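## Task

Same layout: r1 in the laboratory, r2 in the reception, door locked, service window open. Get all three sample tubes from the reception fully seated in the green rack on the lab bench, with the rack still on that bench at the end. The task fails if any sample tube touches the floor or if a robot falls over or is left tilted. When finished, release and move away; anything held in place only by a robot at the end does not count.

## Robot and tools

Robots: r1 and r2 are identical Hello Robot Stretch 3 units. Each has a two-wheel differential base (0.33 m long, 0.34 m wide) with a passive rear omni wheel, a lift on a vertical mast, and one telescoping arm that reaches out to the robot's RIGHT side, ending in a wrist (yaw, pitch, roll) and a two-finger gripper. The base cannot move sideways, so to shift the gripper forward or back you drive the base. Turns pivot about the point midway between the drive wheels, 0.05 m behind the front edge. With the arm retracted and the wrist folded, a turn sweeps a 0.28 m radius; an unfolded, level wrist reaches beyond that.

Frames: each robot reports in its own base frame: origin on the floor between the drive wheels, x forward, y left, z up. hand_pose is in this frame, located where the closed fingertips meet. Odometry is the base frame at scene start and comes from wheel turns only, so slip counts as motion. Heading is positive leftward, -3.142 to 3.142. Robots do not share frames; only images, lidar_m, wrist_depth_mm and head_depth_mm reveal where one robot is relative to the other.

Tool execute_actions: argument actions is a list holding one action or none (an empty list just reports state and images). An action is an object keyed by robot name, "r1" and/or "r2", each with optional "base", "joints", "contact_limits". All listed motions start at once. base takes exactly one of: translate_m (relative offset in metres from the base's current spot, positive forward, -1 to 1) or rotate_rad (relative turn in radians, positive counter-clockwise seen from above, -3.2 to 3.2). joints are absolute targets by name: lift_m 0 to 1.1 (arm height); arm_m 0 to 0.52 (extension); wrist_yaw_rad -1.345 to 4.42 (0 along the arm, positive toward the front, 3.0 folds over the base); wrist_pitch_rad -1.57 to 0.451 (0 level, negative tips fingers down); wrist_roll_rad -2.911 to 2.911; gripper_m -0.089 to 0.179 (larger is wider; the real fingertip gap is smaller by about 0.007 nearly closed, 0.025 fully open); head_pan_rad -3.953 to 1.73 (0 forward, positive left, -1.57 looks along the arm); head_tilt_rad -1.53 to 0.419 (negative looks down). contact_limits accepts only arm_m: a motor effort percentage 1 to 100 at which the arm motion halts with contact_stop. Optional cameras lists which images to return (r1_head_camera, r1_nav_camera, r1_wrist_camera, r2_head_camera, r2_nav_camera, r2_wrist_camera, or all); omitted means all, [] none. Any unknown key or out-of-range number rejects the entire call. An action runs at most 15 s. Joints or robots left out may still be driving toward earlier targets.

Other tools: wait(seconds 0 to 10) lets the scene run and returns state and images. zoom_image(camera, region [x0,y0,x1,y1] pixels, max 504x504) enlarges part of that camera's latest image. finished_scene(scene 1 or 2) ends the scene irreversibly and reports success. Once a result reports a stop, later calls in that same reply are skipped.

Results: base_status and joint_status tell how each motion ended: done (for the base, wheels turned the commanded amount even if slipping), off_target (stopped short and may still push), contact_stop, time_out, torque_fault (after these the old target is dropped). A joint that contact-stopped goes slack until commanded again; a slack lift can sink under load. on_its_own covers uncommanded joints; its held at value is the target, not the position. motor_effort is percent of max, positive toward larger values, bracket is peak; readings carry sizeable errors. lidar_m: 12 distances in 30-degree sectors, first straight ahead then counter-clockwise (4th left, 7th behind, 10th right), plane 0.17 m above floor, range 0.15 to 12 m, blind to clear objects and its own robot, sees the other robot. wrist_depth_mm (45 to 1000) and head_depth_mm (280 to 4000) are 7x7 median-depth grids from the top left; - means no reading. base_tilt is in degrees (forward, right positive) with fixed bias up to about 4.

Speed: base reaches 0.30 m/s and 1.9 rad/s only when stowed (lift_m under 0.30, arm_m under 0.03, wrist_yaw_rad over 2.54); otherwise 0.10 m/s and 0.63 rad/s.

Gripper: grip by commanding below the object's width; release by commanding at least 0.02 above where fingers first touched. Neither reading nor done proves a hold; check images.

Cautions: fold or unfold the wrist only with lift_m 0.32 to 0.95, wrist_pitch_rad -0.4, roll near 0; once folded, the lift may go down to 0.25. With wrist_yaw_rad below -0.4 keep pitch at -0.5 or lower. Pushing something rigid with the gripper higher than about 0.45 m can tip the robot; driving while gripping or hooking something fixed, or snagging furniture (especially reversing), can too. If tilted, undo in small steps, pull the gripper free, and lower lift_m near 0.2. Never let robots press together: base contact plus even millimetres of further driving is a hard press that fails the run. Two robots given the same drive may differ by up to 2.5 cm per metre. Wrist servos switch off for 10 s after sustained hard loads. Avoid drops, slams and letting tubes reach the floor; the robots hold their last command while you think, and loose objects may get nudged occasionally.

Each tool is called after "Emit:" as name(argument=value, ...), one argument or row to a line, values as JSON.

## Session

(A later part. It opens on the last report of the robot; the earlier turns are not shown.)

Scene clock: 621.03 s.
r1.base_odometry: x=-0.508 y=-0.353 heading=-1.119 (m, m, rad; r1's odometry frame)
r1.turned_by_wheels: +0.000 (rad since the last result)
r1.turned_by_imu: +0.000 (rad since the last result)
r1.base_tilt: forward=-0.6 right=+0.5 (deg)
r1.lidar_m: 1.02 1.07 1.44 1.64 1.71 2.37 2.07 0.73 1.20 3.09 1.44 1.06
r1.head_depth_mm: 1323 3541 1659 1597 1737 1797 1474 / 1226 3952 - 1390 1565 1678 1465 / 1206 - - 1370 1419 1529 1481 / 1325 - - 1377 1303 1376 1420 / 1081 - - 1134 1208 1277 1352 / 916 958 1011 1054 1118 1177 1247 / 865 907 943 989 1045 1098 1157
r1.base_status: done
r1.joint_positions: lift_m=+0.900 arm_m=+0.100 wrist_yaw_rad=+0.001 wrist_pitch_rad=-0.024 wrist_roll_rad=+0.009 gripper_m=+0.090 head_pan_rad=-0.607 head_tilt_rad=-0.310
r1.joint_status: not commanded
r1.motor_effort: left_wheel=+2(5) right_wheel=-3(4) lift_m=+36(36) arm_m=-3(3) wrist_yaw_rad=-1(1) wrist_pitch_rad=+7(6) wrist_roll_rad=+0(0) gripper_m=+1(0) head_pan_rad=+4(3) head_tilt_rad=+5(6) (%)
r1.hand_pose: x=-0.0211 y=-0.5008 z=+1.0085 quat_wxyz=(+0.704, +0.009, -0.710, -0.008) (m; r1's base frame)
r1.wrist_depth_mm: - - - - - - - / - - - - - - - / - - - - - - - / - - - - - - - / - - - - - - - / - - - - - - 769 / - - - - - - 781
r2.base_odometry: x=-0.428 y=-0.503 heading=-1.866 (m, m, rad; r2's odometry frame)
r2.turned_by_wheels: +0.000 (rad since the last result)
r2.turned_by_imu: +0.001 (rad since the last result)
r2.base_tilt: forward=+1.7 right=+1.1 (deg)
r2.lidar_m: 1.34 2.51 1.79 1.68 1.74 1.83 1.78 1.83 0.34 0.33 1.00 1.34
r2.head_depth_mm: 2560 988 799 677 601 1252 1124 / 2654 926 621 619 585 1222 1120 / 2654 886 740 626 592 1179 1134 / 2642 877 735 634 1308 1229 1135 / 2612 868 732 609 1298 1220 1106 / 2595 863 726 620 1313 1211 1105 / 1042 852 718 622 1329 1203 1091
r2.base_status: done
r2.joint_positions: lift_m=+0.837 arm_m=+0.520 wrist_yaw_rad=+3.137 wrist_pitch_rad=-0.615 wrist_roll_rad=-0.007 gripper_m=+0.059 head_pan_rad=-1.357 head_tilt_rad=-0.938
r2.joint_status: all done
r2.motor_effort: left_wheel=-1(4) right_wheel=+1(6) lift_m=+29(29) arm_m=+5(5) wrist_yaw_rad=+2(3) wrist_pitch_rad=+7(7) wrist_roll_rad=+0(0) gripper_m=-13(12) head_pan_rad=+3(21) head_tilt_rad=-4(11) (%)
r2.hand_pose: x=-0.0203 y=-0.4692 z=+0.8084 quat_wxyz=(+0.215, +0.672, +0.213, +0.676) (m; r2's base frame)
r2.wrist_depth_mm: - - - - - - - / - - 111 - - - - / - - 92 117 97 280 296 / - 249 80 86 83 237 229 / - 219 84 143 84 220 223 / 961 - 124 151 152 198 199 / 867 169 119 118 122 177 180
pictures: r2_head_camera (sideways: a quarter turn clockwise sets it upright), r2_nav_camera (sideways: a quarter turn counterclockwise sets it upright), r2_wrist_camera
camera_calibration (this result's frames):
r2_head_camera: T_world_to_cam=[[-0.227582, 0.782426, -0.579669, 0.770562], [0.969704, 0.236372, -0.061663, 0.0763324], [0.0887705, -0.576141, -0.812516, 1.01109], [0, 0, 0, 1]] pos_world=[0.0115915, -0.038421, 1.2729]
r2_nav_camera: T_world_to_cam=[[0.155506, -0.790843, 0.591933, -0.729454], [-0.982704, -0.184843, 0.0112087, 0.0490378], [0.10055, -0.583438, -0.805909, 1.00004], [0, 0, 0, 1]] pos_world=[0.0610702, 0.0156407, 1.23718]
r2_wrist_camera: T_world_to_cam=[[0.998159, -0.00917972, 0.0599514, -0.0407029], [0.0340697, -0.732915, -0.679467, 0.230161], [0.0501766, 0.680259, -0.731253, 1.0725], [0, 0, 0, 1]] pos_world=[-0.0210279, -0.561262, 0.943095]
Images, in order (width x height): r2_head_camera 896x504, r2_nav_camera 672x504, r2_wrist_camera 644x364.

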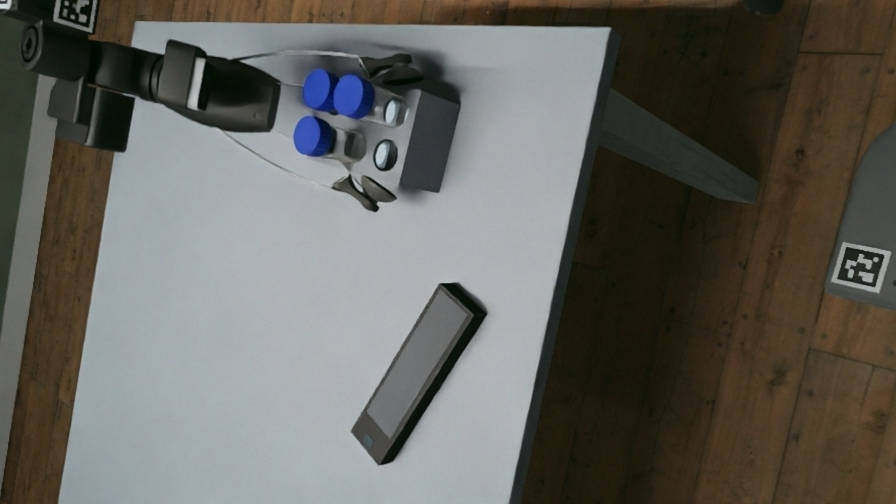

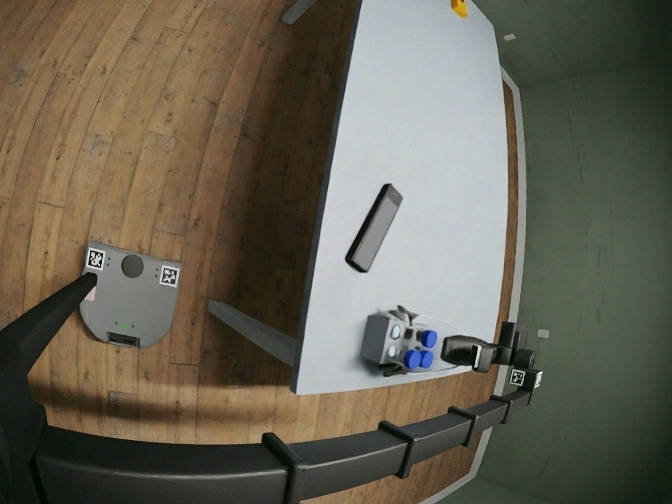

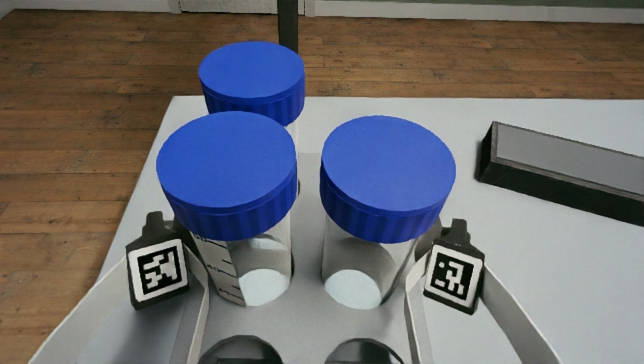

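Emit:
execute_actions(
  actions=[
    {"r1": {"base": {"translate_m": 0.1}}, "r2": {"joints": {"gripper_m": 0.135}}},
  ],
  cameras=[],
)

Emit:
execute_actions(
  actions=[
    {"r1": {"base": {"translate_m": 0.125}}, "r2": {"joints": {"lift_m": 0.96}}},
  ],
  cameras=[],
)

Emit:
execute_actions(
  actions=[
    {"r1": {"base": {"rotate_rad": 1.54}, "joints": {"head_pan_rad": -1.57, "head_tilt_rad": -0.4}}, "r2": {"base": {"translate_m": -0.019}, "joints": {"lift_m": 0.85, "wrist_yaw_rad": 0.0, "wrist_pitch_rad": 0.0, "arm_m": 0.04, "gripper_m": 0.075, "head_pan_rad": -1.57, "head_tilt_rad": -0.95}}},
  ],
  cameras=["r2_head_camera", "r2_wrist_camera", "r1_nav_camera"],
)

Scene clock: 648.40 s.
r1.base_odometry: x=-0.464 y=-0.443 heading=-1.119 (m, m, rad; r1's odometry frame)
r1.turned_by_wheels: +0.000 (rad since the last result)
r1.turned_by_imu: +0.000 (rad since the last result)
r1.base_tilt: forward=-0.6 right=+0.5 (deg)
r1.lidar_m: 0.92 0.96 1.30 1.64 1.72 2.36 2.18 0.82 1.25 3.09 1.30 0.95
r1.head_depth_mm: 1250 3620 3706 1337 1562 1671 1461 / 1242 3971 - 1314 1393 1522 1466 / 1360 - - 1367 1261 1379 1418 / 3883 - - 1401 1161 1243 1324 / 875 915 960 1013 1073 1142 1215 / 821 862 903 946 997 1055 1130 / 778 809 850 890 935 985 1039
r1.base_status: done
r1.joint_positions: lift_m=+0.900 arm_m=+0.100 wrist_yaw_rad=+0.001 wrist_pitch_rad=-0.024 wrist_roll_rad=+0.009 gripper_m=+0.090 head_pan_rad=-0.607 head_tilt_rad=-0.310
r1.joint_status: not commanded
r1.motor_effort: left_wheel=+2(6) right_wheel=-3(4) lift_m=+36(36) arm_m=-3(3) wrist_yaw_rad=-1(1) wrist_pitch_rad=+6(7) wrist_roll_rad=+0(0) gripper_m=+1(1) head_pan_rad=+3(3) head_tilt_rad=+5(5) (%)
r1.hand_pose: x=-0.0211 y=-0.5008 z=+1.0085 quat_wxyz=(+0.704, +0.009, -0.710, -0.008) (m; r1's base frame)
r1.wrist_depth_mm: - - - - - - - / - - - - - - - / - - - - - - - / - - - - - - - / - - - - - - - / - - - - - - - / - - - - - - -
r2.base_odometry: x=-0.428 y=-0.503 heading=-1.866 (m, m, rad; r2's odometry frame)
r2.turned_by_wheels: +0.000 (rad since the last result)
r2.turned_by_imu: +0.001 (rad since the last result)
r2.base_tilt: forward=+1.7 right=+1.0 (deg)
r2.lidar_m: 1.34 2.50 1.80 1.68 1.74 1.83 1.78 1.83 0.34 0.33 1.00 1.34
r2.head_depth_mm: 2551 987 790 674 601 1250 1129 / 2611 920 619 619 585 1220 1124 / 2655 883 741 626 592 1182 1129 / 2667 878 736 637 1304 1235 1139 / 2639 868 732 611 1305 1222 1101 / 2575 859 725 618 1316 1210 1097 / 1043 851 719 623 1334 1212 1096
r2.base_status: not commanded
r2.joint_positions: lift_m=+0.837 arm_m=+0.520 wrist_yaw_rad=+3.137 wrist_pitch_rad=-0.618 wrist_roll_rad=-0.007 gripper_m=+0.135 head_pan_rad=-1.357 head_tilt_rad=-0.938
r2.joint_status: all done
r2.motor_effort: left_wheel=-1(1) right_wheel=+1(1) lift_m=+31(31) arm_m=+5(5) wrist_yaw_rad=+2(2) wrist_pitch_rad=+9(9) wrist_roll_rad=+0(0) gripper_m=+0(82) head_pan_rad=+2(2) head_tilt_rad=-4(4) (%)
r2.hand_pose: x=-0.0203 y=-0.4697 z=+0.8077 quat_wxyz=(+0.216, +0.671, +0.215, +0.676) (m; r2's base frame)
r2.wrist_depth_mm: - - - - - - - / - - 112 - - - - / - - 92 113 97 279 294 / - - 80 86 84 237 228 / - 217 92 143 140 225 223 / 945 184 126 133 162 - 198 / 850 169 119 118 119 176 180
pictures: none
No camera images: the call's "cameras" was empty. Leave "cameras" out to get every camera's image.

Scene clock: 650.60 s.
r1.base_odometry: x=-0.410 y=-0.555 heading=-1.119 (m, m, rad; r1's odometry frame)
r1.turned_by_wheels: +0.000 (rad since the last result)
r1.turned_by_imu: +0.000 (rad since the last result)
r1.base_tilt: forward=-0.6 right=+0.5 (deg)
r1.lidar_m: 0.80 0.83 1.12 1.64 1.71 2.36 2.31 0.94 1.33 2.98 1.11 0.83
r1.head_depth_mm: 1389 3520 3707 1231 1320 1466 1470 / 3653 - - 1290 974 1299 1377 / 3911 - - 1363 992 1169 1263 / 1120 - - 936 996 1069 1145 / 747 786 829 874 922 978 1046 / 703 736 777 815 857 905 959 / 666 694 726 762 798 846 887
r1.base_status: done
r1.joint_positions: lift_m=+0.900 arm_m=+0.100 wrist_yaw_rad=+0.001 wrist_pitch_rad=-0.024 wrist_roll_rad=+0.009 gripper_m=+0.090 head_pan_rad=-0.607 head_tilt_rad=-0.310
r1.joint_status: not commanded
r1.motor_effort: left_wheel=+2(6) right_wheel=-3(3) lift_m=+35(37) arm_m=-3(3) wrist_yaw_rad=+0(1) wrist_pitch_rad=+7(6) wrist_roll_rad=+0(0) gripper_m=+1(1) head_pan_rad=+4(3) head_tilt_rad=+5(5) (%)
r1.hand_pose: x=-0.0211 y=-0.5008 z=+1.0085 quat_wxyz=(+0.704, +0.009, -0.710, -0.008) (m; r1's base frame)
r1.wrist_depth_mm: - - - - - - - / - - - - - - - / - - - - - - - / - - - - - - - / 795 - - - - - - / - - - - - - - / - - - - - - -
r2.base_odometry: x=-0.428 y=-0.503 heading=-1.866 (m, m, rad; r2's odometry frame)
r2.turned_by_wheels: +0.000 (rad since the last result)
r2.turned_by_imu: +0.000 (rad since the last result)
r2.base_tilt: forward=+1.7 right=+1.1 (deg)
r2.lidar_m: 1.34 2.51 1.80 1.68 1.73 1.83 1.78 1.83 0.34 0.33 1.00 1.34
r2.head_depth_mm: - 942 772 675 600 1251 1119 / 2620 888 647 620 587 1223 1115 / 2627 882 724 628 591 1182 1135 / 2634 878 740 634 1300 1230 1143 / 2615 870 730 608 1297 1216 1103 / 2587 862 727 618 1319 1213 1098 / 1046 853 721 623 1338 1207 1098
r2.base_status: not commanded
r2.joint_positions: lift_m=+0.960 arm_m=+0.520 wrist_yaw_rad=+3.137 wrist_pitch_rad=-0.617 wrist_roll_rad=-0.007 gripper_m=+0.135 head_pan_rad=-1.357 head_tilt_rad=-0.938
r2.joint_status: all done
r2.motor_effort: left_wheel=-1(1) right_wheel=+1(1) lift_m=+40(42) arm_m=+5(5) wrist_yaw_rad=+2(2) wrist_pitch_rad=+8(9) wrist_roll_rad=+0(0) gripper_m=+0(0) head_pan_rad=+2(2) head_tilt_rad=-4(4) (%)
r2.hand_pose: x=-0.0204 y=-0.4696 z=+0.9305 quat_wxyz=(+0.216, +0.671, +0.214, +0.676) (m; r2's base frame)
r2.wrist_depth_mm: - - - - - - - / - - - - - - - / - - - - - - - / - - - - - - - / - - 353 356 359 374 370 / - - 309 255 323 - 309 / 984 963 276 178 290 295 300
pictures: none
No camera images: the call's "cameras" was empty. Leave "cameras" out to get every camera's image.

Scene clock: 655.30 s.
r1.base_odometry: x=-0.410 y=-0.555 heading=+0.421 (m, m, rad; r1's odometry frame)
r1.turned_by_wheels: +1.540 (rad since the last result)
r1.turned_by_imu: +1.575 (rad since the last result)
r1.base_tilt: forward=-0.6 right=+0.5 (deg)
r1.lidar_m: 1.64 1.70 2.33 2.30 1.46 1.33 3.09 1.13 0.83 0.80 0.82 1.10
r1.head_depth_mm: 647 691 746 808 880 - - / 647 692 748 813 876 - - / 649 694 751 811 871 - - / 651 699 751 817 884 985 1096 / 653 699 756 820 901 991 1101 / 655 704 756 824 903 998 1105 / 654 706 759 825 903 999 1099
r1.base_status: done
r1.joint_positions: lift_m=+0.900 arm_m=+0.100 wrist_yaw_rad=+0.001 wrist_pitch_rad=-0.024 wrist_roll_rad=+0.009 gripper_m=+0.090 head_pan_rad=-1.563 head_tilt_rad=-0.395
r1.joint_status: all done
r1.motor_effort: left_wheel=-2(5) right_wheel=+2(7) lift_m=+36(35) arm_m=-3(3) wrist_yaw_rad=-1(1) wrist_pitch_rad=+6(6) wrist_roll_rad=+0(0) gripper_m=+0(1) head_pan_rad=-3(36) head_tilt_rad=-2(15) (%)
r1.hand_pose: x=-0.0211 y=-0.5008 z=+1.0085 quat_wxyz=(+0.704, +0.009, -0.710, -0.008) (m; r1's base frame)
r1.wrist_depth_mm: 433 433 430 433 431 435 432 / 440 442 439 443 441 440 439 / 453 451 450 449 451 452 450 / 460 462 462 458 460 456 457 / 469 473 469 472 470 470 469 / 481 481 481 479 481 482 480 / 495 490 491 492 493 492 490
r2.base_odometry: x=-0.423 y=-0.485 heading=-1.866 (m, m, rad; r2's odometry frame)
r2.turned_by_wheels: +0.000 (rad since the last result)
r2.turned_by_imu: +0.001 (rad since the last result)
r2.base_tilt: forward=+1.7 right=+1.0 (deg)
r2.lidar_m: 1.36 2.51 1.79 1.68 1.74 1.81 1.76 1.81 0.34 0.33 1.00 1.34
r2.head_depth_mm: 2646 2220 1859 1675 - - 1126 / 2646 2210 1844 - - 1210 1126 / 2657 934 748 - - 1217 1148 / 2644 877 649 - 588 1195 1135 / 2631 871 729 629 1293 1221 1118 / 2581 860 725 616 1295 1216 1098 / 2542 851 720 601 1282 1209 1098
r2.base_status: done
r2.joint_positions: lift_m=+0.850 arm_m=+0.040 wrist_yaw_rad=+0.001 wrist_pitch_rad=-0.022 wrist_roll_rad=-0.007 gripper_m=+0.075 head_pan_rad=-1.563 head_tilt_rad=-0.938
r2.joint_status: all done
r2.motor_effort: left_wheel=-1(4) right_wheel=+2(5) lift_m=+30(35) arm_m=-6(7) wrist_yaw_rad=-1(4) wrist_pitch_rad=+11(12) wrist_roll_rad=+0(0) gripper_m=-1(80) head_pan_rad=-3(15) head_tilt_rad=-4(4) (%)
r2.hand_pose: x=-0.0211 y=-0.4410 z=+0.9591 quat_wxyz=(+0.710, +0.009, -0.704, -0.008) (m; r2's base frame)
r2.wrist_depth_mm: - - - - - - - / - - - - - - - / - - - - - - - / - - - - - - - / 600 614 634 651 - - - / 451 450 419 470 - - - / 361 363 318 224 - - -
pictures: r1_nav_camera (sideways: a quarter turn counterclockwise sets it upright), r2_head_camera (sideways: a quarter turn clockwise sets it upright), r2_wrist_camera
camera_calibration (this result's frames):
r1_nav_camera: T_world_to_cam=[[0.0272836, -0.3811, 0.924131, -1.16191], [-0.999321, -0.0332923, 0.0157741, 0.0435968], [0.0247549, -0.923934, -0.38175, 0.456626], [0, 0, 0, 1]] pos_world=[0.0639645, -0.0194608, 1.24739]
r2_head_camera: T_world_to_cam=[[-0.0626661, 0.812616, -0.57942, 0.769232], [0.997553, 0.0329657, -0.0616553, 0.0761524], [-0.0310011, -0.581866, -0.812693, 1.01205], [0, 0, 0, 1]] pos_world=[0.00361346, -0.0387229, 1.27289]
r2_wrist_camera: T_world_to_cam=[[-0.998246, 0.0353512, 0.0474832, -0.0591914], [-0.0381858, 0.228389, -0.972821, 1.05693], [-0.045235, -0.972928, -0.226638, -0.0514623], [0, 0, 0, 1]] pos_world=[-0.0210557, -0.289367, 1.01935]
Images, in order (width x height): r1_nav_camera 672x504, r2_head_camera 896x504, r2_wrist_camera 644x364.

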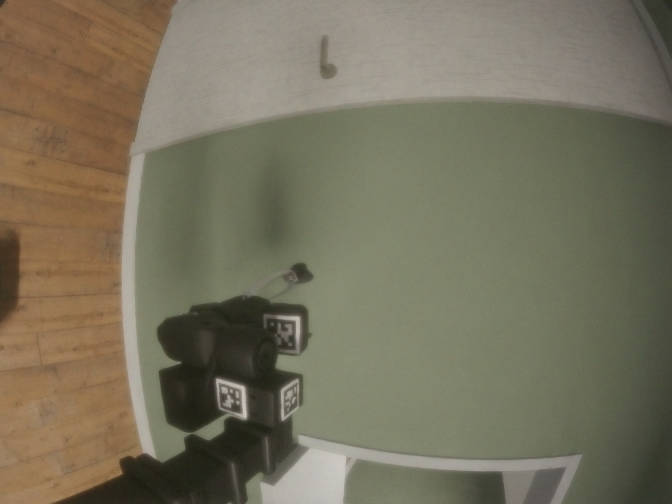

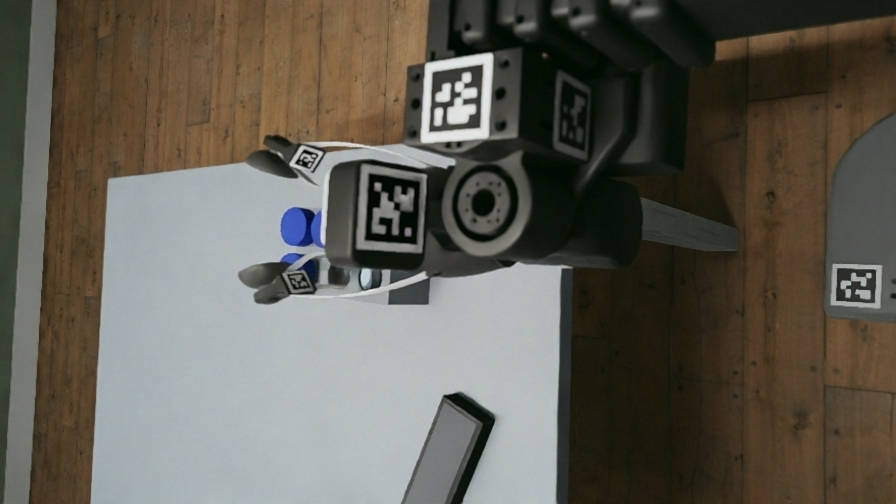

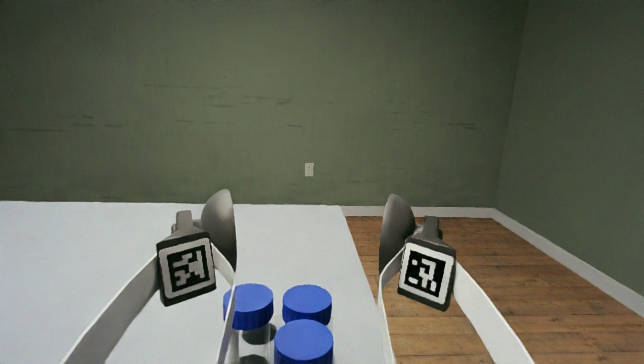

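Emit:
execute_actions(
  actions=[
    {"r1": {"base": {"translate_m": -0.2}}, "r2": {"joints": {"lift_m": 0.745, "arm_m": 0.055}}},
  ],
  cameras=["r2_wrist_camera"],
)

Scene clock: 667.40 s.
r1.base_odometry: x=-0.592 y=-0.637 heading=+0.421 (m, m, rad; r1's odometry frame)
r1.turned_by_wheels: +0.000 (rad since the last result)
r1.turned_by_imu: +0.000 (rad since the last result)
r1.base_tilt: forward=-0.6 right=+0.5 (deg)
r1.lidar_m: 1.84 1.91 2.61 0.87 0.88 1.20 2.90 1.13 0.83 0.80 0.83 1.10
r1.head_depth_mm: 646 693 746 807 884 - - / 648 695 749 810 874 - - / 647 695 746 814 870 - - / 651 702 752 817 881 992 1101 / 654 702 754 823 897 990 1103 / 654 701 760 822 902 990 1110 / 656 702 762 824 904 1000 1111
r1.base_status: done
r1.joint_positions: lift_m=+0.900 arm_m=+0.100 wrist_yaw_rad=+0.001 wrist_pitch_rad=-0.024 wrist_roll_rad=+0.009 gripper_m=+0.090 head_pan_rad=-1.563 head_tilt_rad=-0.395
r1.joint_status: not commanded
r1.motor_effort: left_wheel=-2(6) right_wheel=+2(2) lift_m=+36(36) arm_m=-3(3) wrist_yaw_rad=-1(1) wrist_pitch_rad=+7(6) wrist_roll_rad=+0(0) gripper_m=+0(1) head_pan_rad=-3(3) head_tilt_rad=-2(3) (%)
r1.hand_pose: x=-0.0211 y=-0.5008 z=+1.0085 quat_wxyz=(+0.704, +0.009, -0.710, -0.008) (m; r1's base frame)
r1.wrist_depth_mm: 430 429 429 430 434 427 - / 442 441 442 439 444 440 - / 453 451 449 451 451 454 - / 460 462 459 460 458 461 - / 468 472 466 469 473 467 564 / 480 480 486 484 483 478 376 / 490 492 491 492 497 486 351
r2.base_odometry: x=-0.423 y=-0.485 heading=-1.866 (m, m, rad; r2's odometry frame)
r2.turned_by_wheels: +0.000 (rad since the last result)
r2.turned_by_imu: +0.001 (rad since the last result)
r2.base_tilt: forward=+1.7 right=+1.0 (deg)
r2.lidar_m: 1.36 2.51 1.80 1.68 1.74 1.81 1.76 1.81 0.34 0.33 1.00 1.34
r2.head_depth_mm: 2657 2219 1852 1583 1449 - - / 2655 2173 1840 1592 - - 1128 / 2679 936 752 651 - 1202 1147 / 2655 878 627 619 - 1192 1144 / 2648 868 733 628 1299 1223 1112 / 2605 863 724 616 1292 1217 1103 / 2600 853 723 601 1281 1214 1098
r2.base_status: not commanded
r2.joint_positions: lift_m=+0.745 arm_m=+0.055 wrist_yaw_rad=+0.001 wrist_pitch_rad=-0.022 wrist_roll_rad=-0.007 gripper_m=+0.075 head_pan_rad=-1.563 head_tilt_rad=-0.938
r2.joint_status: all done
r2.motor_effort: left_wheel=-1(1) right_wheel=+1(1) lift_m=+30(30) arm_m=+5(5) wrist_yaw_rad=-1(1) wrist_pitch_rad=+11(11) wrist_roll_rad=+0(0) gripper_m=+0(0) head_pan_rad=-2(2) head_tilt_rad=-4(4) (%)
r2.hand_pose: x=-0.0211 y=-0.4553 z=+0.8542 quat_wxyz=(+0.710, +0.008, -0.704, -0.007) (m; r2's base frame)
r2.wrist_depth_mm: - - - - - - - / - - - - - - - / - - - - - - - / 544 565 485 149 - - - / 359 368 270 272 - - - / 269 271 170 191 270 - - / 218 200 153 154 226 - -
pictures: r2_wrist_camera
camera_calibration (this result's frames):
r2_wrist_camera: T_world_to_cam=[[-0.998246, 0.0353819, 0.0474592, -0.0536738], [-0.0381853, 0.227746, -0.972972, 0.958056], [-0.0452342, -0.973078, -0.225996, -0.0897479], [0, 0, 0, 1]] pos_world=[-0.0210557, -0.303626, 0.914426]
Images, in order (width x height): r2_wrist_camera 644x364.

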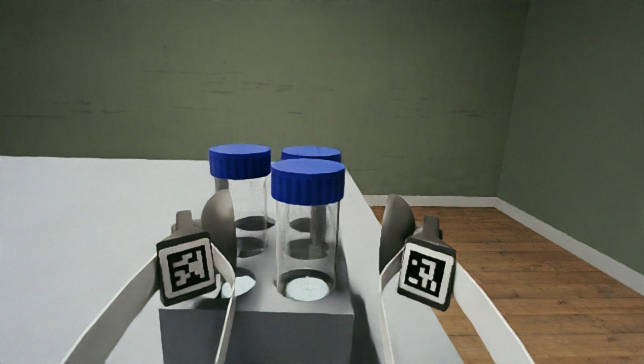

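Emit:
execute_actions(
  actions=[
    {"r1": {"base": {"translate_m": -0.1}}, "r2": {"joints": {"lift_m": 0.742, "arm_m": 0.06, "gripper_m": 0.005}}},
  ],
  cameras=[],
)

Emit:
execute_actions(
  actions=[
    {"r1": {"base": {"translate_m": -0.15}}, "r2": {"joints": {"lift_m": 0.88}}},
  ],
  cameras=["r2_wrist_camera", "r2_head_camera"],
)

Scene clock: 674.77 s.
r1.base_odometry: x=-0.684 y=-0.677 heading=+0.421 (m, m, rad; r1's odometry frame)
r1.turned_by_wheels: +0.000 (rad since the last result)
r1.turned_by_imu: +0.000 (rad since the last result)
r1.base_tilt: forward=-0.6 right=+0.6 (deg)
r1.lidar_m: 1.95 2.02 2.76 0.85 1.11 2.91 2.80 1.13 0.83 0.80 0.83 1.09
r1.head_depth_mm: - - - 1038 730 - - / 650 694 747 811 873 - - / 650 698 750 815 870 - - / 653 697 750 817 883 989 1103 / 655 702 758 821 903 993 1103 / 656 703 758 825 901 999 1106 / 658 703 760 827 906 999 1116
r1.base_status: done
r1.joint_positions: lift_m=+0.900 arm_m=+0.100 wrist_yaw_rad=+0.001 wrist_pitch_rad=-0.024 wrist_roll_rad=+0.009 gripper_m=+0.090 head_pan_rad=-1.563 head_tilt_rad=-0.395
r1.joint_status: not commanded
r1.motor_effort: left_wheel=-2(6) right_wheel=+3(4) lift_m=+36(36) arm_m=-3(3) wrist_yaw_rad=-1(1) wrist_pitch_rad=+7(6) wrist_roll_rad=+0(0) gripper_m=+1(0) head_pan_rad=-2(2) head_tilt_rad=-3(2) (%)
r1.hand_pose: x=-0.0211 y=-0.5008 z=+1.0085 quat_wxyz=(+0.704, +0.009, -0.710, -0.008) (m; r1's base frame)
r1.wrist_depth_mm: 434 431 431 432 427 - - / 443 440 438 442 439 - - / 451 450 451 453 447 - - / 463 463 458 460 459 - - / 470 472 469 471 469 566 566 / 486 480 479 481 481 379 372 / 495 497 496 494 495 314 281
r2.base_odometry: x=-0.423 y=-0.485 heading=-1.866 (m, m, rad; r2's odometry frame)
r2.turned_by_wheels: +0.000 (rad since the last result)
r2.turned_by_imu: +0.001 (rad since the last result)
r2.base_tilt: forward=+1.7 right=+1.0 (deg)
r2.lidar_m: 1.36 2.51 1.79 1.68 1.74 1.81 1.76 1.81 0.34 0.33 1.00 1.34
r2.head_depth_mm: 2652 2202 1857 1595 1423 - - / 2658 2206 1831 1582 - - 1122 / 2674 932 743 653 - 1201 1151 / 2643 878 637 618 - 1195 1144 / 2607 871 733 630 1306 1220 1120 / 2566 861 727 615 1293 1209 1098 / 2576 854 720 599 1285 1215 1095
r2.base_status: not commanded
r2.joint_positions: lift_m=+0.742 arm_m=+0.060 wrist_yaw_rad=+0.001 wrist_pitch_rad=-0.022 wrist_roll_rad=-0.007 gripper_m=+0.005 head_pan_rad=-1.563 head_tilt_rad=-0.938
r2.joint_status: all done
r2.motor_effort: left_wheel=-1(1) right_wheel=+1(1) lift_m=+30(30) arm_m=+5(5) wrist_yaw_rad=-1(0) wrist_pitch_rad=+11(10) wrist_roll_rad=+0(0) gripper_m=-8(84) head_pan_rad=-3(3) head_tilt_rad=-4(4) (%)
r2.hand_pose: x=-0.0211 y=-0.4603 z=+0.8512 quat_wxyz=(+0.710, +0.008, -0.704, -0.007) (m; r2's base frame)
r2.wrist_depth_mm: - - - - - - - / - - - - - - - / - - - - - - - / 538 550 490 148 - - - / 352 359 341 227 - - - / 263 268 152 184 - - - / 209 207 147 149 219 - -
pictures: none
No camera images: the call's "cameras" was empty. Leave "cameras" out to get every camera's image.

Scene clock: 677.67 s.
r1.base_odometry: x=-0.821 y=-0.739 heading=+0.420 (m, m, rad; r1's odometry frame)
r1.turned_by_wheels: +0.000 (rad since the last result)
r1.turned_by_imu: +0.000 (rad since the last result)
r1.base_tilt: forward=-0.6 right=+0.5 (deg)
r1.lidar_m: 2.09 2.18 2.96 0.85 1.81 2.74 2.65 1.13 0.83 0.80 0.83 1.13
r1.head_depth_mm: - - - 1036 692 - - / - - - 1051 731 - - / - - 2902 920 821 - - / 652 697 754 818 887 989 1093 / 652 700 758 825 897 998 1106 / 656 702 758 825 903 995 1109 / 658 708 760 828 905 998 1113
r1.base_status: done
r1.joint_positions: lift_m=+0.900 arm_m=+0.100 wrist_yaw_rad=+0.001 wrist_pitch_rad=-0.024 wrist_roll_rad=+0.009 gripper_m=+0.090 head_pan_rad=-1.563 head_tilt_rad=-0.395
r1.joint_status: not commanded
r1.motor_effort: left_wheel=-2(6) right_wheel=+2(4) lift_m=+35(36) arm_m=-3(3) wrist_yaw_rad=-1(1) wrist_pitch_rad=+7(6) wrist_roll_rad=+0(0) gripper_m=+1(1) head_pan_rad=-3(3) head_tilt_rad=-3(3) (%)
r1.hand_pose: x=-0.0211 y=-0.5008 z=+1.0085 quat_wxyz=(+0.704, +0.009, -0.710, -0.008) (m; r1's base frame)
r1.wrist_depth_mm: 430 436 433 431 - - - / 441 441 440 440 - - - / 457 452 453 453 - - - / 462 464 459 462 - - - / 470 475 471 474 633 574 512 / 478 484 480 479 381 377 372 / 496 497 495 494 278 282 282
r2.base_odometry: x=-0.423 y=-0.485 heading=-1.866 (m, m, rad; r2's odometry frame)
r2.turned_by_wheels: +0.000 (rad since the last result)
r2.turned_by_imu: +0.001 (rad since the last result)
r2.base_tilt: forward=+1.6 right=+1.0 (deg)
r2.lidar_m: 1.36 2.52 1.79 1.68 1.74 1.81 1.76 1.81 0.34 0.33 1.00 1.34
r2.head_depth_mm: 2625 2194 1894 - - 1219 1127 / 2644 2186 1920 - - 1246 1120 / 2649 960 - - 777 1234 1142 / 2652 901 638 622 1306 1196 1145 / 2641 869 732 630 1304 1215 1119 / 2600 862 726 618 1294 1220 1104 / 2544 851 717 599 1288 1209 1093
r2.base_status: not commanded
r2.joint_positions: lift_m=+0.880 arm_m=+0.060 wrist_yaw_rad=+0.001 wrist_pitch_rad=-0.022 wrist_roll_rad=-0.007 gripper_m=+0.005 head_pan_rad=-1.563 head_tilt_rad=-0.938
r2.joint_status: all done
r2.motor_effort: left_wheel=-1(1) right_wheel=+2(2) lift_m=+40(41) arm_m=+5(5) wrist_yaw_rad=-1(1) wrist_pitch_rad=+11(11) wrist_roll_rad=+0(0) gripper_m=-9(9) head_pan_rad=-3(3) head_tilt_rad=-4(4) (%)
r2.hand_pose: x=-0.0211 y=-0.4603 z=+0.9889 quat_wxyz=(+0.710, +0.008, -0.704, -0.007) (m; r2's base frame)
r2.wrist_depth_mm: - - - - - - - / - - - - - - - / - - - - - - - / - - - 148 - - - / 669 690 748 713 - - - / 499 513 478 516 - - - / 399 405 409 182 - - -
pictures: r2_head_camera (sideways: a quarter turn clockwise sets it upright), r2_wrist_camera
camera_calibration (this result's frames):
r2_head_camera: T_world_to_cam=[[-0.0626662, 0.812616, -0.57942, 0.769232], [0.997553, 0.0329658, -0.0616553, 0.0761524], [-0.031001, -0.581866, -0.812693, 1.01205], [0, 0, 0, 1]] pos_world=[0.00361346, -0.0387229, 1.27289]
r2_wrist_camera: T_world_to_cam=[[-0.998246, 0.0353802, 0.0474591, -0.0598884], [-0.0381857, 0.227744, -0.972972, 1.09023], [-0.0452325, -0.973078, -0.225993, -0.0641861], [0, 0, 0, 1]] pos_world=[-0.0210555, -0.308633, 1.0491]
Images, in order (width x height): r2_head_camera 896x504, r2_wrist_camera 644x364.

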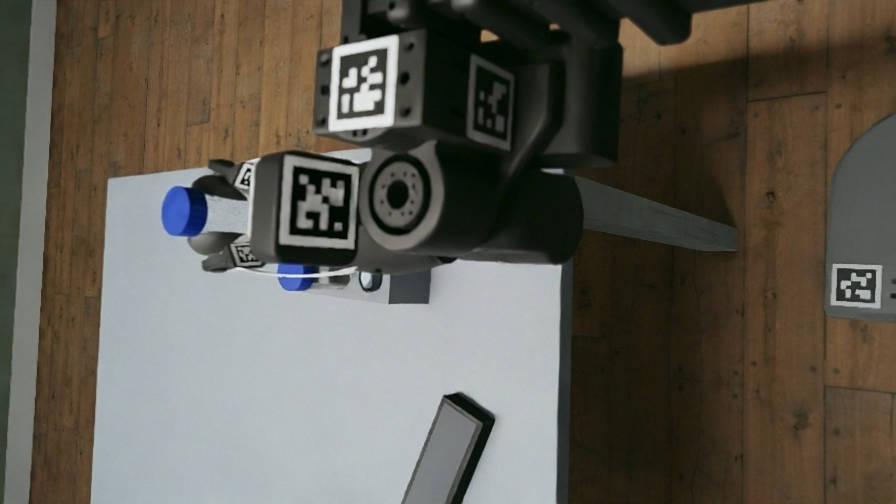

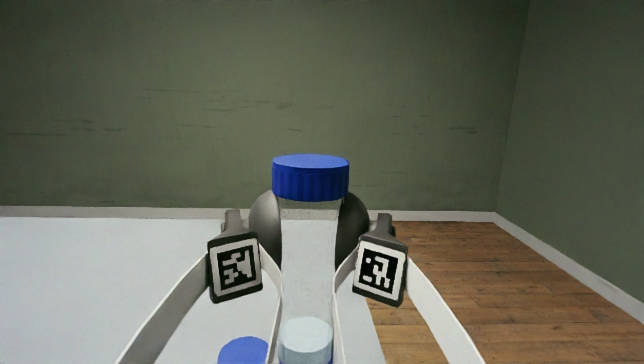

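Emit:
execute_actions(
  actions=[
    {"r1": {"base": {"translate_m": -0.25}}, "r2": {"base": {"translate_m": -0.25}, "joints": {"lift_m": 0.94, "arm_m": 0.02}}},
  ],
  cameras=[],
)

Emit:
execute_actions(
  actions=[
    {"r1": {"base": {"translate_m": -0.1}}, "r2": {"base": {"rotate_rad": 0.778}}},
  ],
  cameras=[],
)

Emit:
execute_actions(
  actions=[
    {"r1": {"base": {"translate_m": -0.1}, "joints": {"head_pan_rad": -1.57, "head_tilt_rad": -0.45}}, "r2": {"base": {"translate_m": -1.0}, "joints": {"head_pan_rad": -1.57, "head_tilt_rad": -0.45}}},
  ],
  cameras=["r1_head_camera", "r1_wrist_camera", "r2_nav_camera"],
)

Scene clock: 731.97 s.
r1.base_odometry: x=-1.049 y=-0.841 heading=+0.420 (m, m, rad; r1's odometry frame)
r1.turned_by_wheels: +0.000 (rad since the last result)
r1.turned_by_imu: +0.000 (rad since the last result)
r1.base_tilt: forward=-0.6 right=+0.6 (deg)
r1.lidar_m: 2.34 2.43 0.89 1.30 1.03 2.49 2.40 1.14 0.83 0.80 0.83 1.13
r1.head_depth_mm: - - - 901 693 - - / - - - 1048 731 - - / - - - 1062 776 - - / - - 3471 1073 744 993 1105 / - - - 1087 715 992 1104 / - 768 776 825 843 1000 1110 / 657 705 764 830 907 998 1121
r1.base_status: done
r1.joint_positions: lift_m=+0.900 arm_m=+0.100 wrist_yaw_rad=+0.001 wrist_pitch_rad=-0.024 wrist_roll_rad=+0.009 gripper_m=+0.090 head_pan_rad=-1.563 head_tilt_rad=-0.395
r1.joint_status: not commanded
r1.motor_effort: left_wheel=-2(5) right_wheel=+3(3) lift_m=+36(36) arm_m=-3(3) wrist_yaw_rad=-1(1) wrist_pitch_rad=+7(6) wrist_roll_rad=+0(0) gripper_m=+1(0) head_pan_rad=-2(3) head_tilt_rad=-2(2) (%)
r1.hand_pose: x=-0.0211 y=-0.5008 z=+1.0085 quat_wxyz=(+0.704, +0.009, -0.710, -0.008) (m; r1's base frame)
r1.wrist_depth_mm: 437 436 - - - - - / 445 446 - - - - - / 452 454 - - - - - / 462 462 - - - - - / 477 471 595 592 583 478 511 / 487 477 389 384 380 380 374 / 489 283 288 287 277 280 281
r2.base_odometry: x=-0.350 y=-0.246 heading=-1.866 (m, m, rad; r2's odometry frame)
r2.turned_by_wheels: +0.000 (rad since the last result)
r2.turned_by_imu: +0.000 (rad since the last result)
r2.base_tilt: forward=+1.7 right=+1.0 (deg)
r2.lidar_m: 1.61 2.51 1.78 1.68 1.73 1.57 1.51 1.55 2.06 0.99 0.36 1.35
r2.head_depth_mm: 2675 2211 - - - 1228 1128 / 2680 2235 1928 - - 1234 1123 / 2658 1311 - - 1326 1234 1145 / 2632 2187 - 1549 1345 1230 1143 / 2610 2118 1768 1529 1372 1219 1118 / 2604 860 743 667 1287 1162 1096 / 2545 851 678 622 712 1219 1097
r2.base_status: done
r2.joint_positions: lift_m=+0.940 arm_m=+0.020 wrist_yaw_rad=+0.001 wrist_pitch_rad=-0.022 wrist_roll_rad=-0.007 gripper_m=+0.005 head_pan_rad=-1.563 head_tilt_rad=-0.938
r2.joint_status: all done
r2.motor_effort: left_wheel=-1(6) right_wheel=+2(3) lift_m=+40(42) arm_m=-7(6) wrist_yaw_rad=-1(1) wrist_pitch_rad=+11(10) wrist_roll_rad=+0(0) gripper_m=-9(8) head_pan_rad=-3(3) head_tilt_rad=-4(4) (%)
r2.hand_pose: x=-0.0211 y=-0.4210 z=+1.0489 quat_wxyz=(+0.710, +0.008, -0.704, -0.007) (m; r2's base frame)
r2.wrist_depth_mm: - - - - - - - / - - - - - - - / - - - - - - - / - - - 148 - - - / - - - - - - - / 599 614 - - - - - / 485 487 - 182 - - -
pictures: none
No camera images: the call's "cameras" was empty. Leave "cameras" out to get every camera's image.

Scene clock: 734.37 s.
r1.base_odometry: x=-1.140 y=-0.881 heading=+0.420 (m, m, rad; r1's odometry frame)
r1.turned_by_wheels: +0.000 (rad since the last result)
r1.turned_by_imu: +0.000 (rad since the last result)
r1.base_tilt: forward=-0.6 right=+0.5 (deg)
r1.lidar_m: 2.44 2.54 0.92 0.88 0.88 2.39 2.30 1.14 0.83 0.80 0.83 1.13
r1.head_depth_mm: - - - 905 694 - - / - - - 912 733 - - / - - - 1055 776 - - / - - 3473 1074 745 988 1103 / - - - 1087 717 993 1104 / - - - 1093 722 995 1116 / - 798 785 830 762 998 1114
r1.base_status: done
r1.joint_positions: lift_m=+0.900 arm_m=+0.100 wrist_yaw_rad=+0.001 wrist_pitch_rad=-0.024 wrist_roll_rad=+0.009 gripper_m=+0.090 head_pan_rad=-1.563 head_tilt_rad=-0.395
r1.joint_status: not commanded
r1.motor_effort: left_wheel=-2(6) right_wheel=+3(4) lift_m=+36(35) arm_m=-3(3) wrist_yaw_rad=-1(1) wrist_pitch_rad=+7(6) wrist_roll_rad=+0(0) gripper_m=+0(0) head_pan_rad=-3(3) head_tilt_rad=-4(2) (%)
r1.hand_pose: x=-0.0211 y=-0.5008 z=+1.0085 quat_wxyz=(+0.704, +0.009, -0.710, -0.008) (m; r1's base frame)
r1.wrist_depth_mm: 436 - - - - - - / 439 - - - - - - / 451 - - - - - - / 462 586 - - - - - / 469 544 631 590 519 479 560 / 425 407 388 384 383 379 375 / 291 282 288 285 278 282 282
r2.base_odometry: x=-0.350 y=-0.246 heading=-1.088 (m, m, rad; r2's odometry frame)
r2.turned_by_wheels: +0.778 (rad since the last result)
r2.turned_by_imu: +0.765 (rad since the last result)
r2.base_tilt: forward=+1.6 right=+1.1 (deg)
r2.lidar_m: 2.02 1.68 1.68 1.77 1.51 1.51 1.70 2.81 0.36 0.38 1.61 2.81
r2.head_depth_mm: 2735 904 - - - 1229 1126 / 1109 920 684 - - 1237 1119 / 1094 646 - - 876 1196 1144 / 1083 886 - 1071 1347 1226 1139 / 1069 868 720 1497 1369 1218 1115 / 1057 860 757 1546 1361 1214 1101 / 1041 854 1698 1529 1342 1208 1092
r2.base_status: done
r2.joint_positions: lift_m=+0.940 arm_m=+0.020 wrist_yaw_rad=+0.001 wrist_pitch_rad=-0.022 wrist_roll_rad=-0.007 gripper_m=+0.005 head_pan_rad=-1.563 head_tilt_rad=-0.938
r2.joint_status: not commanded
r2.motor_effort: left_wheel=-2(4) right_wheel=+3(7) lift_m=+40(40) arm_m=-7(7) wrist_yaw_rad=-1(0) wrist_pitch_rad=+11(11) wrist_roll_rad=+0(0) gripper_m=-9(9) head_pan_rad=-3(3) head_tilt_rad=-4(4) (%)
r2.hand_pose: x=-0.0211 y=-0.4210 z=+1.0489 quat_wxyz=(+0.710, +0.008, -0.704, -0.007) (m; r2's base frame)
r2.wrist_depth_mm: - - - - - - - / - - - - - - - / - - - - - - - / - - - 148 - - - / 808 830 913 873 960 - - / 662 621 576 612 650 657 - / - 488 484 182 505 515 570
pictures: none
No camera images: the call's "cameras" was empty. Leave "cameras" out to get every camera's image.

Scene clock: 745.33 s.
r1.base_odometry: x=-1.231 y=-0.922 heading=+0.420 (m, m, rad; r1's odometry frame)
r1.turned_by_wheels: +0.000 (rad since the last result)
r1.turned_by_imu: +0.000 (rad since the last result)
r1.base_tilt: forward=-0.6 right=+0.5 (deg)
r1.lidar_m: 2.55 2.64 0.97 0.86 3.11 2.29 2.20 1.13 0.83 0.80 0.83 1.13
r1.head_depth_mm: - - - 924 674 - - / - - - 850 678 - - / - - - 851 - - - / - - 3090 956 722 1040 1186 / - 1440 2677 963 730 1045 1189 / - - - 976 736 1055 1198 / - - - 928 742 1054 1196
r1.base_status: done
r1.joint_positions: lift_m=+0.900 arm_m=+0.100 wrist_yaw_rad=+0.001 wrist_pitch_rad=-0.024 wrist_roll_rad=+0.009 gripper_m=+0.090 head_pan_rad=-1.563 head_tilt_rad=-0.444
r1.joint_status: all done
r1.motor_effort: left_wheel=-2(5) right_wheel=+2(4) lift_m=+37(36) arm_m=-3(4) wrist_yaw_rad=+0(1) wrist_pitch_rad=+7(7) wrist_roll_rad=+0(0) gripper_m=+1(1) head_pan_rad=-2(3) head_tilt_rad=-3(8) (%)
r1.hand_pose: x=-0.0211 y=-0.5008 z=+1.0085 quat_wxyz=(+0.704, +0.009, -0.710, -0.008) (m; r1's base frame)
r1.wrist_depth_mm: 531 - - - - - - / 530 - - - - - - / 525 - - - - - 583 / 531 - - - - - 584 / 507 603 632 535 476 568 533 / 395 406 389 384 382 378 372 / 292 281 288 285 276 282 279
r2.base_odometry: x=-0.814 y=+0.640 heading=-1.088 (m, m, rad; r2's odometry frame)
r2.turned_by_wheels: +0.000 (rad since the last result)
r2.turned_by_imu: -0.004 (rad since the last result)
r2.base_tilt: forward=+1.7 right=+1.0 (deg)
r2.lidar_m: 2.83 2.36 1.66 0.92 0.77 0.77 0.87 1.42 2.40 2.70 0.94 0.93
r2.head_depth_mm: 2205 2302 2472 2571 2141 - - / 2338 2501 2656 2723 2134 1704 - / 2547 2709 2869 2899 2254 - - / 2730 2931 3125 2867 - - - / 3012 3251 3493 2822 2048 1617 1338 / 3324 3541 3788 2779 2032 1607 1319 / 3380 3628 3748 2759 2019 1590 1322
r2.base_status: done
r2.joint_positions: lift_m=+0.940 arm_m=+0.020 wrist_yaw_rad=+0.001 wrist_pitch_rad=-0.022 wrist_roll_rad=-0.007 gripper_m=+0.005 head_pan_rad=-1.563 head_tilt_rad=-0.458
r2.joint_status: all done
r2.motor_effort: left_wheel=-1(5) right_wheel=+2(3) lift_m=+40(40) arm_m=-6(6) wrist_yaw_rad=+0(1) wrist_pitch_rad=+11(11) wrist_roll_rad=+0(0) gripper_m=-8(8) head_pan_rad=-3(0) head_tilt_rad=+3(23) (%)
r2.hand_pose: x=-0.0211 y=-0.4210 z=+1.0489 quat_wxyz=(+0.710, +0.008, -0.704, -0.007) (m; r2's base frame)
r2.wrist_depth_mm: - - - - - - - / - - - - - - - / - - - - - - - / - - - 148 - - - / 896 - - - - - - / 639 - - - - - - / 669 - - 182 - - -
pictures: r1_head_camera (sideways: a quarter turn clockwise sets it upright), r1_wrist_camera, r2_nav_camera (sideways: a quarter turn counterclockwise sets it upright)
camera_calibration (this result's frames):
r1_head_camera: T_world_to_cam=[[0.00464551, 0.442707, -0.896654, 1.18829], [0.9991, 0.0357525, 0.0228284, -0.03305], [0.0421639, -0.895953, -0.442142, 0.53241], [0, 0, 0, 1]] pos_world=[0.00505159, -0.0478667, 1.30164]
r1_wrist_camera: T_world_to_cam=[[-0.9999, 0.00460759, -0.0133875, -0.00597122], [0.0139637, 0.16473, -0.98624, 1.11448], [-0.00233886, -0.986328, -0.164778, -0.1628], [0, 0, 0, 1]] pos_world=[-0.0219136, -0.344135, 1.07224]
r2_nav_camera: T_world_to_cam=[[-0.0125092, -0.441802, 0.897026, -1.1261], [-0.999746, 0.0223579, -0.00292995, 0.0675461], [-0.0187611, -0.896834, -0.441969, 0.527352], [0, 0, 0, 1]] pos_world=[0.0633361, -0.0260749, 1.24341]
Images, in order (width x height): r1_head_camera 896x504, r1_wrist_camera 644x364, r2_nav_camera 672x504.

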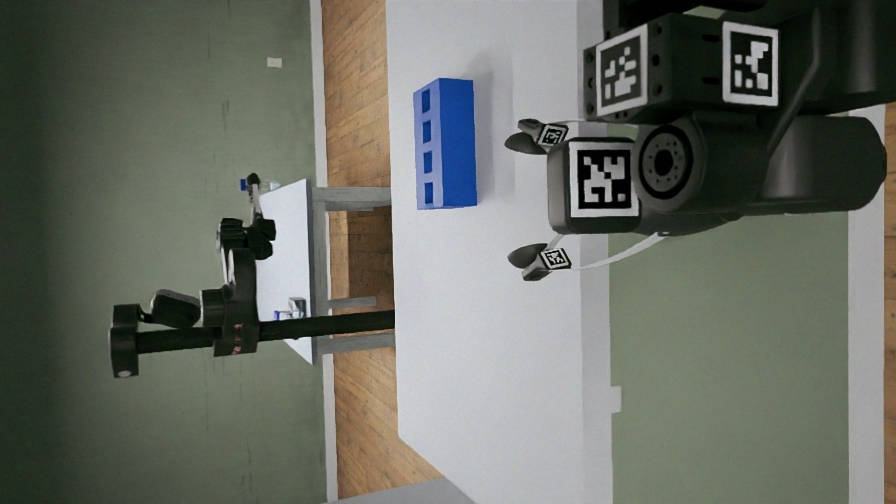

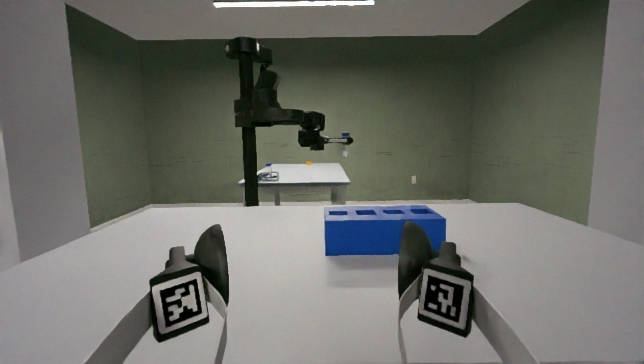

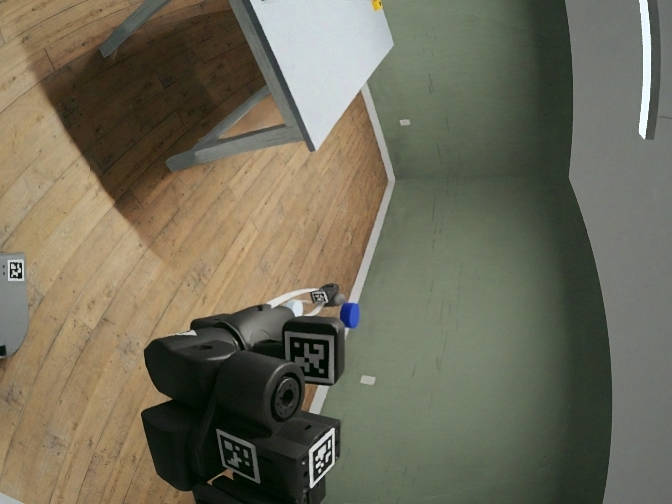

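Emit:
execute_actions(
  actions=[
    {"r1": {"base": {"translate_m": -0.024}, "joints": {"arm_m": 0.22, "lift_m": 0.9}}, "r2": {"base": {"rotate_rad": -2.0}, "joints": {"arm_m": 0.25, "lift_m": 0.955}}},
  ],
  cameras=["r1_head_camera", "r1_wrist_camera", "r2_head_camera", "r2_wrist_camera"],
)

Scene clock: 771.97 s.
r1.base_odometry: x=-1.253 y=-0.932 heading=+0.420 (m, m, rad; r1's odometry frame)
r1.turned_by_wheels: +0.000 (rad since the last result)
r1.turned_by_imu: +0.000 (rad since the last result)
r1.base_tilt: forward=-0.6 right=+0.5 (deg)
r1.lidar_m: 2.57 2.67 0.98 0.85 3.08 2.26 2.18 1.14 0.83 0.80 0.83 1.13
r1.head_depth_mm: - - - 981 - 1046 1167 / - - - 990 - 1051 1172 / - - - 986 - 1055 1180 / - - 3054 984 719 1043 1186 / - 1540 2632 966 729 1050 1191 / - - - 976 733 1050 1192 / - - - 986 741 1060 1199
r1.base_status: done
r1.joint_positions: lift_m=+0.900 arm_m=+0.220 wrist_yaw_rad=+0.001 wrist_pitch_rad=-0.023 wrist_roll_rad=+0.009 gripper_m=+0.090 head_pan_rad=-1.563 head_tilt_rad=-0.445
r1.joint_status: all done
r1.motor_effort: left_wheel=-2(7) right_wheel=+2(5) lift_m=+36(33) arm_m=+4(4) wrist_yaw_rad=-1(1) wrist_pitch_rad=+6(6) wrist_roll_rad=+0(0) gripper_m=+0(1) head_pan_rad=-2(3) head_tilt_rad=-2(2) (%)
r1.hand_pose: x=-0.0211 y=-0.6203 z=+1.0085 quat_wxyz=(+0.704, +0.009, -0.710, -0.008) (m; r1's base frame)
r1.wrist_depth_mm: - - - - - - - / - - - - - - - / - - - - - - - / - - - - - - - / - 605 630 530 507 570 565 / 394 403 387 360 361 379 374 / 292 282 288 285 277 281 278
r2.base_odometry: x=-0.814 y=+0.640 heading=-3.088 (m, m, rad; r2's odometry frame)
r2.turned_by_wheels: -2.000 (rad since the last result)
r2.turned_by_imu: -1.965 (rad since the last result)
r2.base_tilt: forward=+1.6 right=+1.1 (deg)
r2.lidar_m: 2.40 2.86 0.94 0.93 2.69 2.35 1.41 0.87 0.77 0.77 0.92 1.68
r2.head_depth_mm: - - 2898 - 614 905 999 / - 3170 2654 - 625 939 1046 / - 1646 1538 - 636 984 1100 / - - - 863 684 1031 1151 / - - - 878 723 1077 1218 / - - - 868 1010 1141 1260 / 3485 3700 3724 860 1060 1195 1289
r2.base_status: done
r2.joint_positions: lift_m=+0.955 arm_m=+0.250 wrist_yaw_rad=+0.001 wrist_pitch_rad=-0.022 wrist_roll_rad=-0.007 gripper_m=+0.005 head_pan_rad=-1.563 head_tilt_rad=-0.458
r2.joint_status: all done
r2.motor_effort: left_wheel=+2(5) right_wheel=-3(8) lift_m=+40(41) arm_m=+5(5) wrist_yaw_rad=-1(1) wrist_pitch_rad=+11(11) wrist_roll_rad=+0(0) gripper_m=-8(8) head_pan_rad=-2(2) head_tilt_rad=+3(3) (%)
r2.hand_pose: x=-0.0211 y=-0.6503 z=+1.0639 quat_wxyz=(+0.710, +0.008, -0.704, -0.007) (m; r2's base frame)
r2.wrist_depth_mm: - - - - - - - / - - - - - - - / 545 - - - - - - / 561 - - 148 - - - / 523 535 537 434 577 589 - / 390 399 376 374 421 428 432 / 313 316 320 183 327 333 339
pictures: r1_head_camera (sideways: a quarter turn clockwise sets it upright), r1_wrist_camera, r2_head_camera (sideways: a quarter turn clockwise sets it upright), r2_wrist_camera
camera_calibration (this result's frames):
r1_head_camera: T_world_to_cam=[[0.00466502, 0.443022, -0.896498, 1.18808], [0.999102, 0.0356949, 0.0228383, -0.0330628], [0.0421183, -0.8958, -0.442458, 0.532821], [0, 0, 0, 1]] pos_world=[0.00504921, -0.0478665, 1.30162]
r1_wrist_camera: T_world_to_cam=[[-0.999899, 0.00472958, -0.0133876, -0.00537597], [0.0139838, 0.164718, -0.986242, 1.13416], [-0.00245934, -0.986329, -0.164767, -0.280696], [0, 0, 0, 1]] pos_world=[-0.0219257, -0.46365, 1.07224]
r2_head_camera: T_world_to_cam=[[-0.0597951, 0.452789, -0.88961, 1.17352], [0.997796, 0.00142852, -0.0663397, 0.0822903], [-0.0287671, -0.891617, -0.451877, 0.542696], [0, 0, 0, 1]] pos_world=[0.00367337, -0.0475956, 1.29466]
r2_wrist_camera: T_world_to_cam=[[-0.998246, 0.0353947, 0.0474593, -0.0567198], [-0.0381826, 0.227745, -0.972972, 1.20648], [-0.0452467, -0.973077, -0.225994, -0.232134], [0, 0, 0, 1]] pos_world=[-0.021057, -0.498646, 1.1241]
Images, in order (width x height): r1_head_camera 896x504, r1_wrist_camera 644x364, r2_head_camera 896x504, r2_wrist_camera 644x364.

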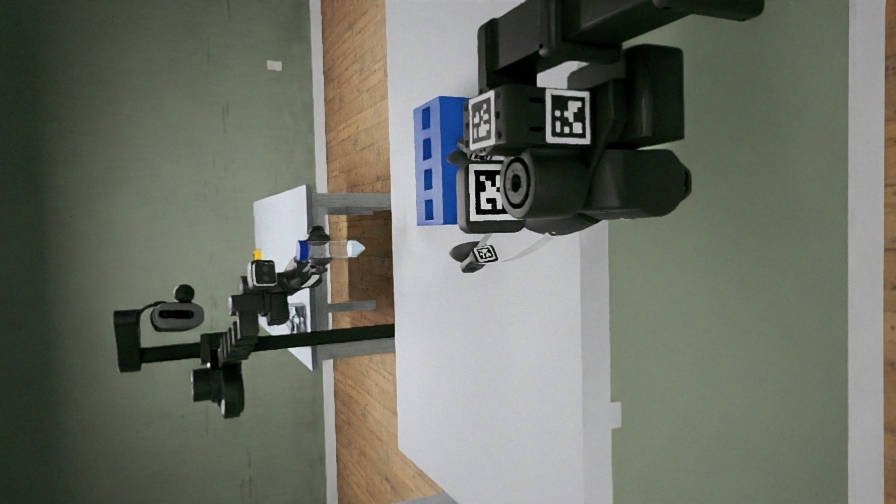

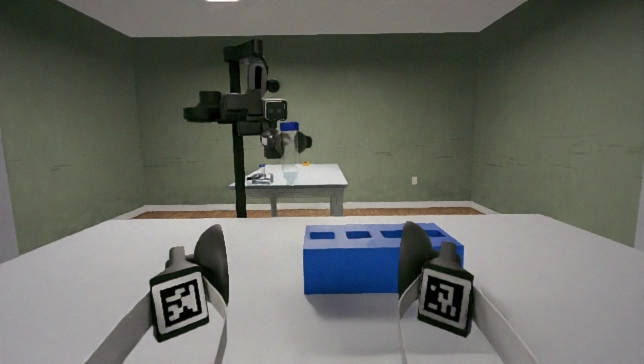

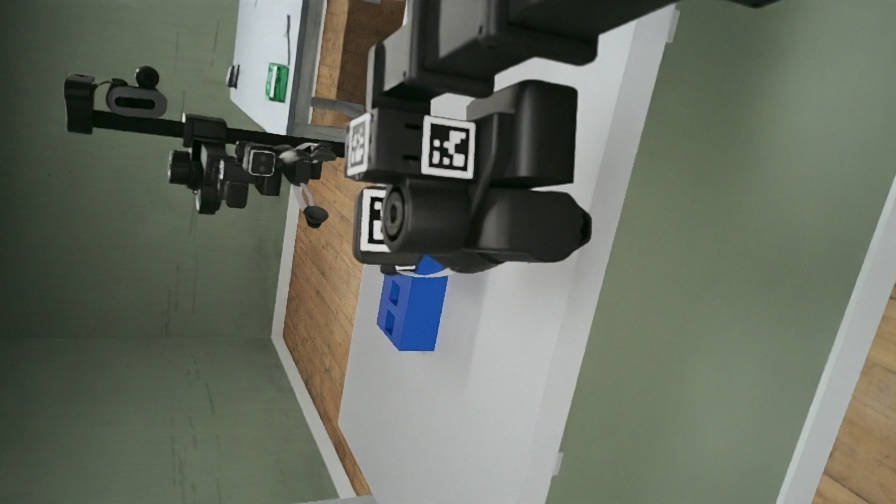

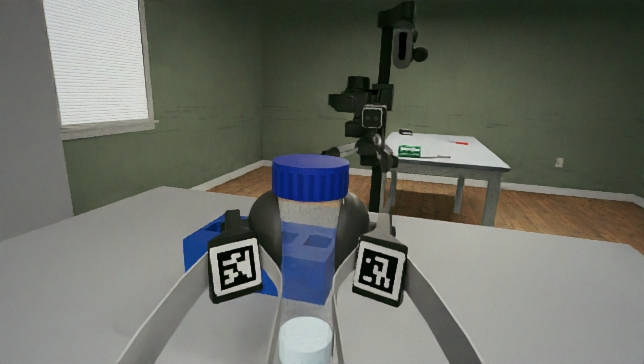

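Emit:
zoom_image(
  camera="r2_wrist_camera",
  region=[170, 180, 400, 330],
)

Emit:
zoom_image(
  camera="r2_head_camera",
  region=[330, 200, 530, 380],
)

Region (170, 180, 400, 330) of r2_wrist_camera's 644x364 image, scaled by 2.191; it fills the top 329 rows of this view, and the rest is white.

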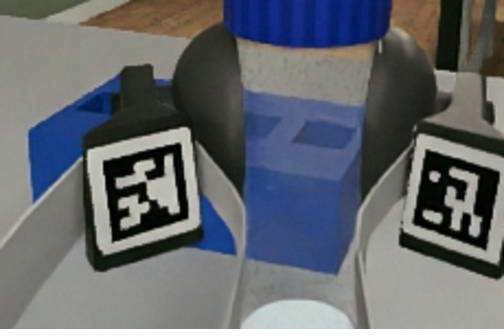

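Region (330, 200, 530, 380) of r2_head_camera's 896x504 image, scaled by 2.520, with more detail than that image has; it fills the top 454 rows of this view, and the rest is white.

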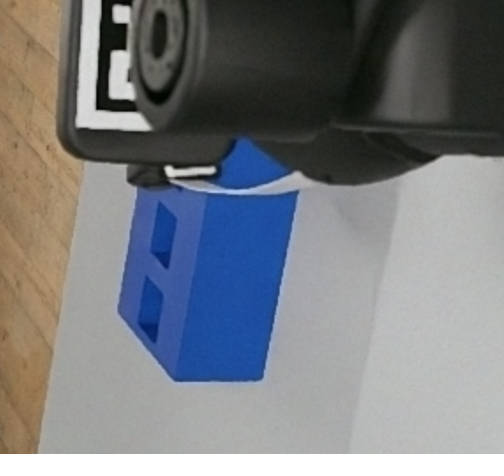

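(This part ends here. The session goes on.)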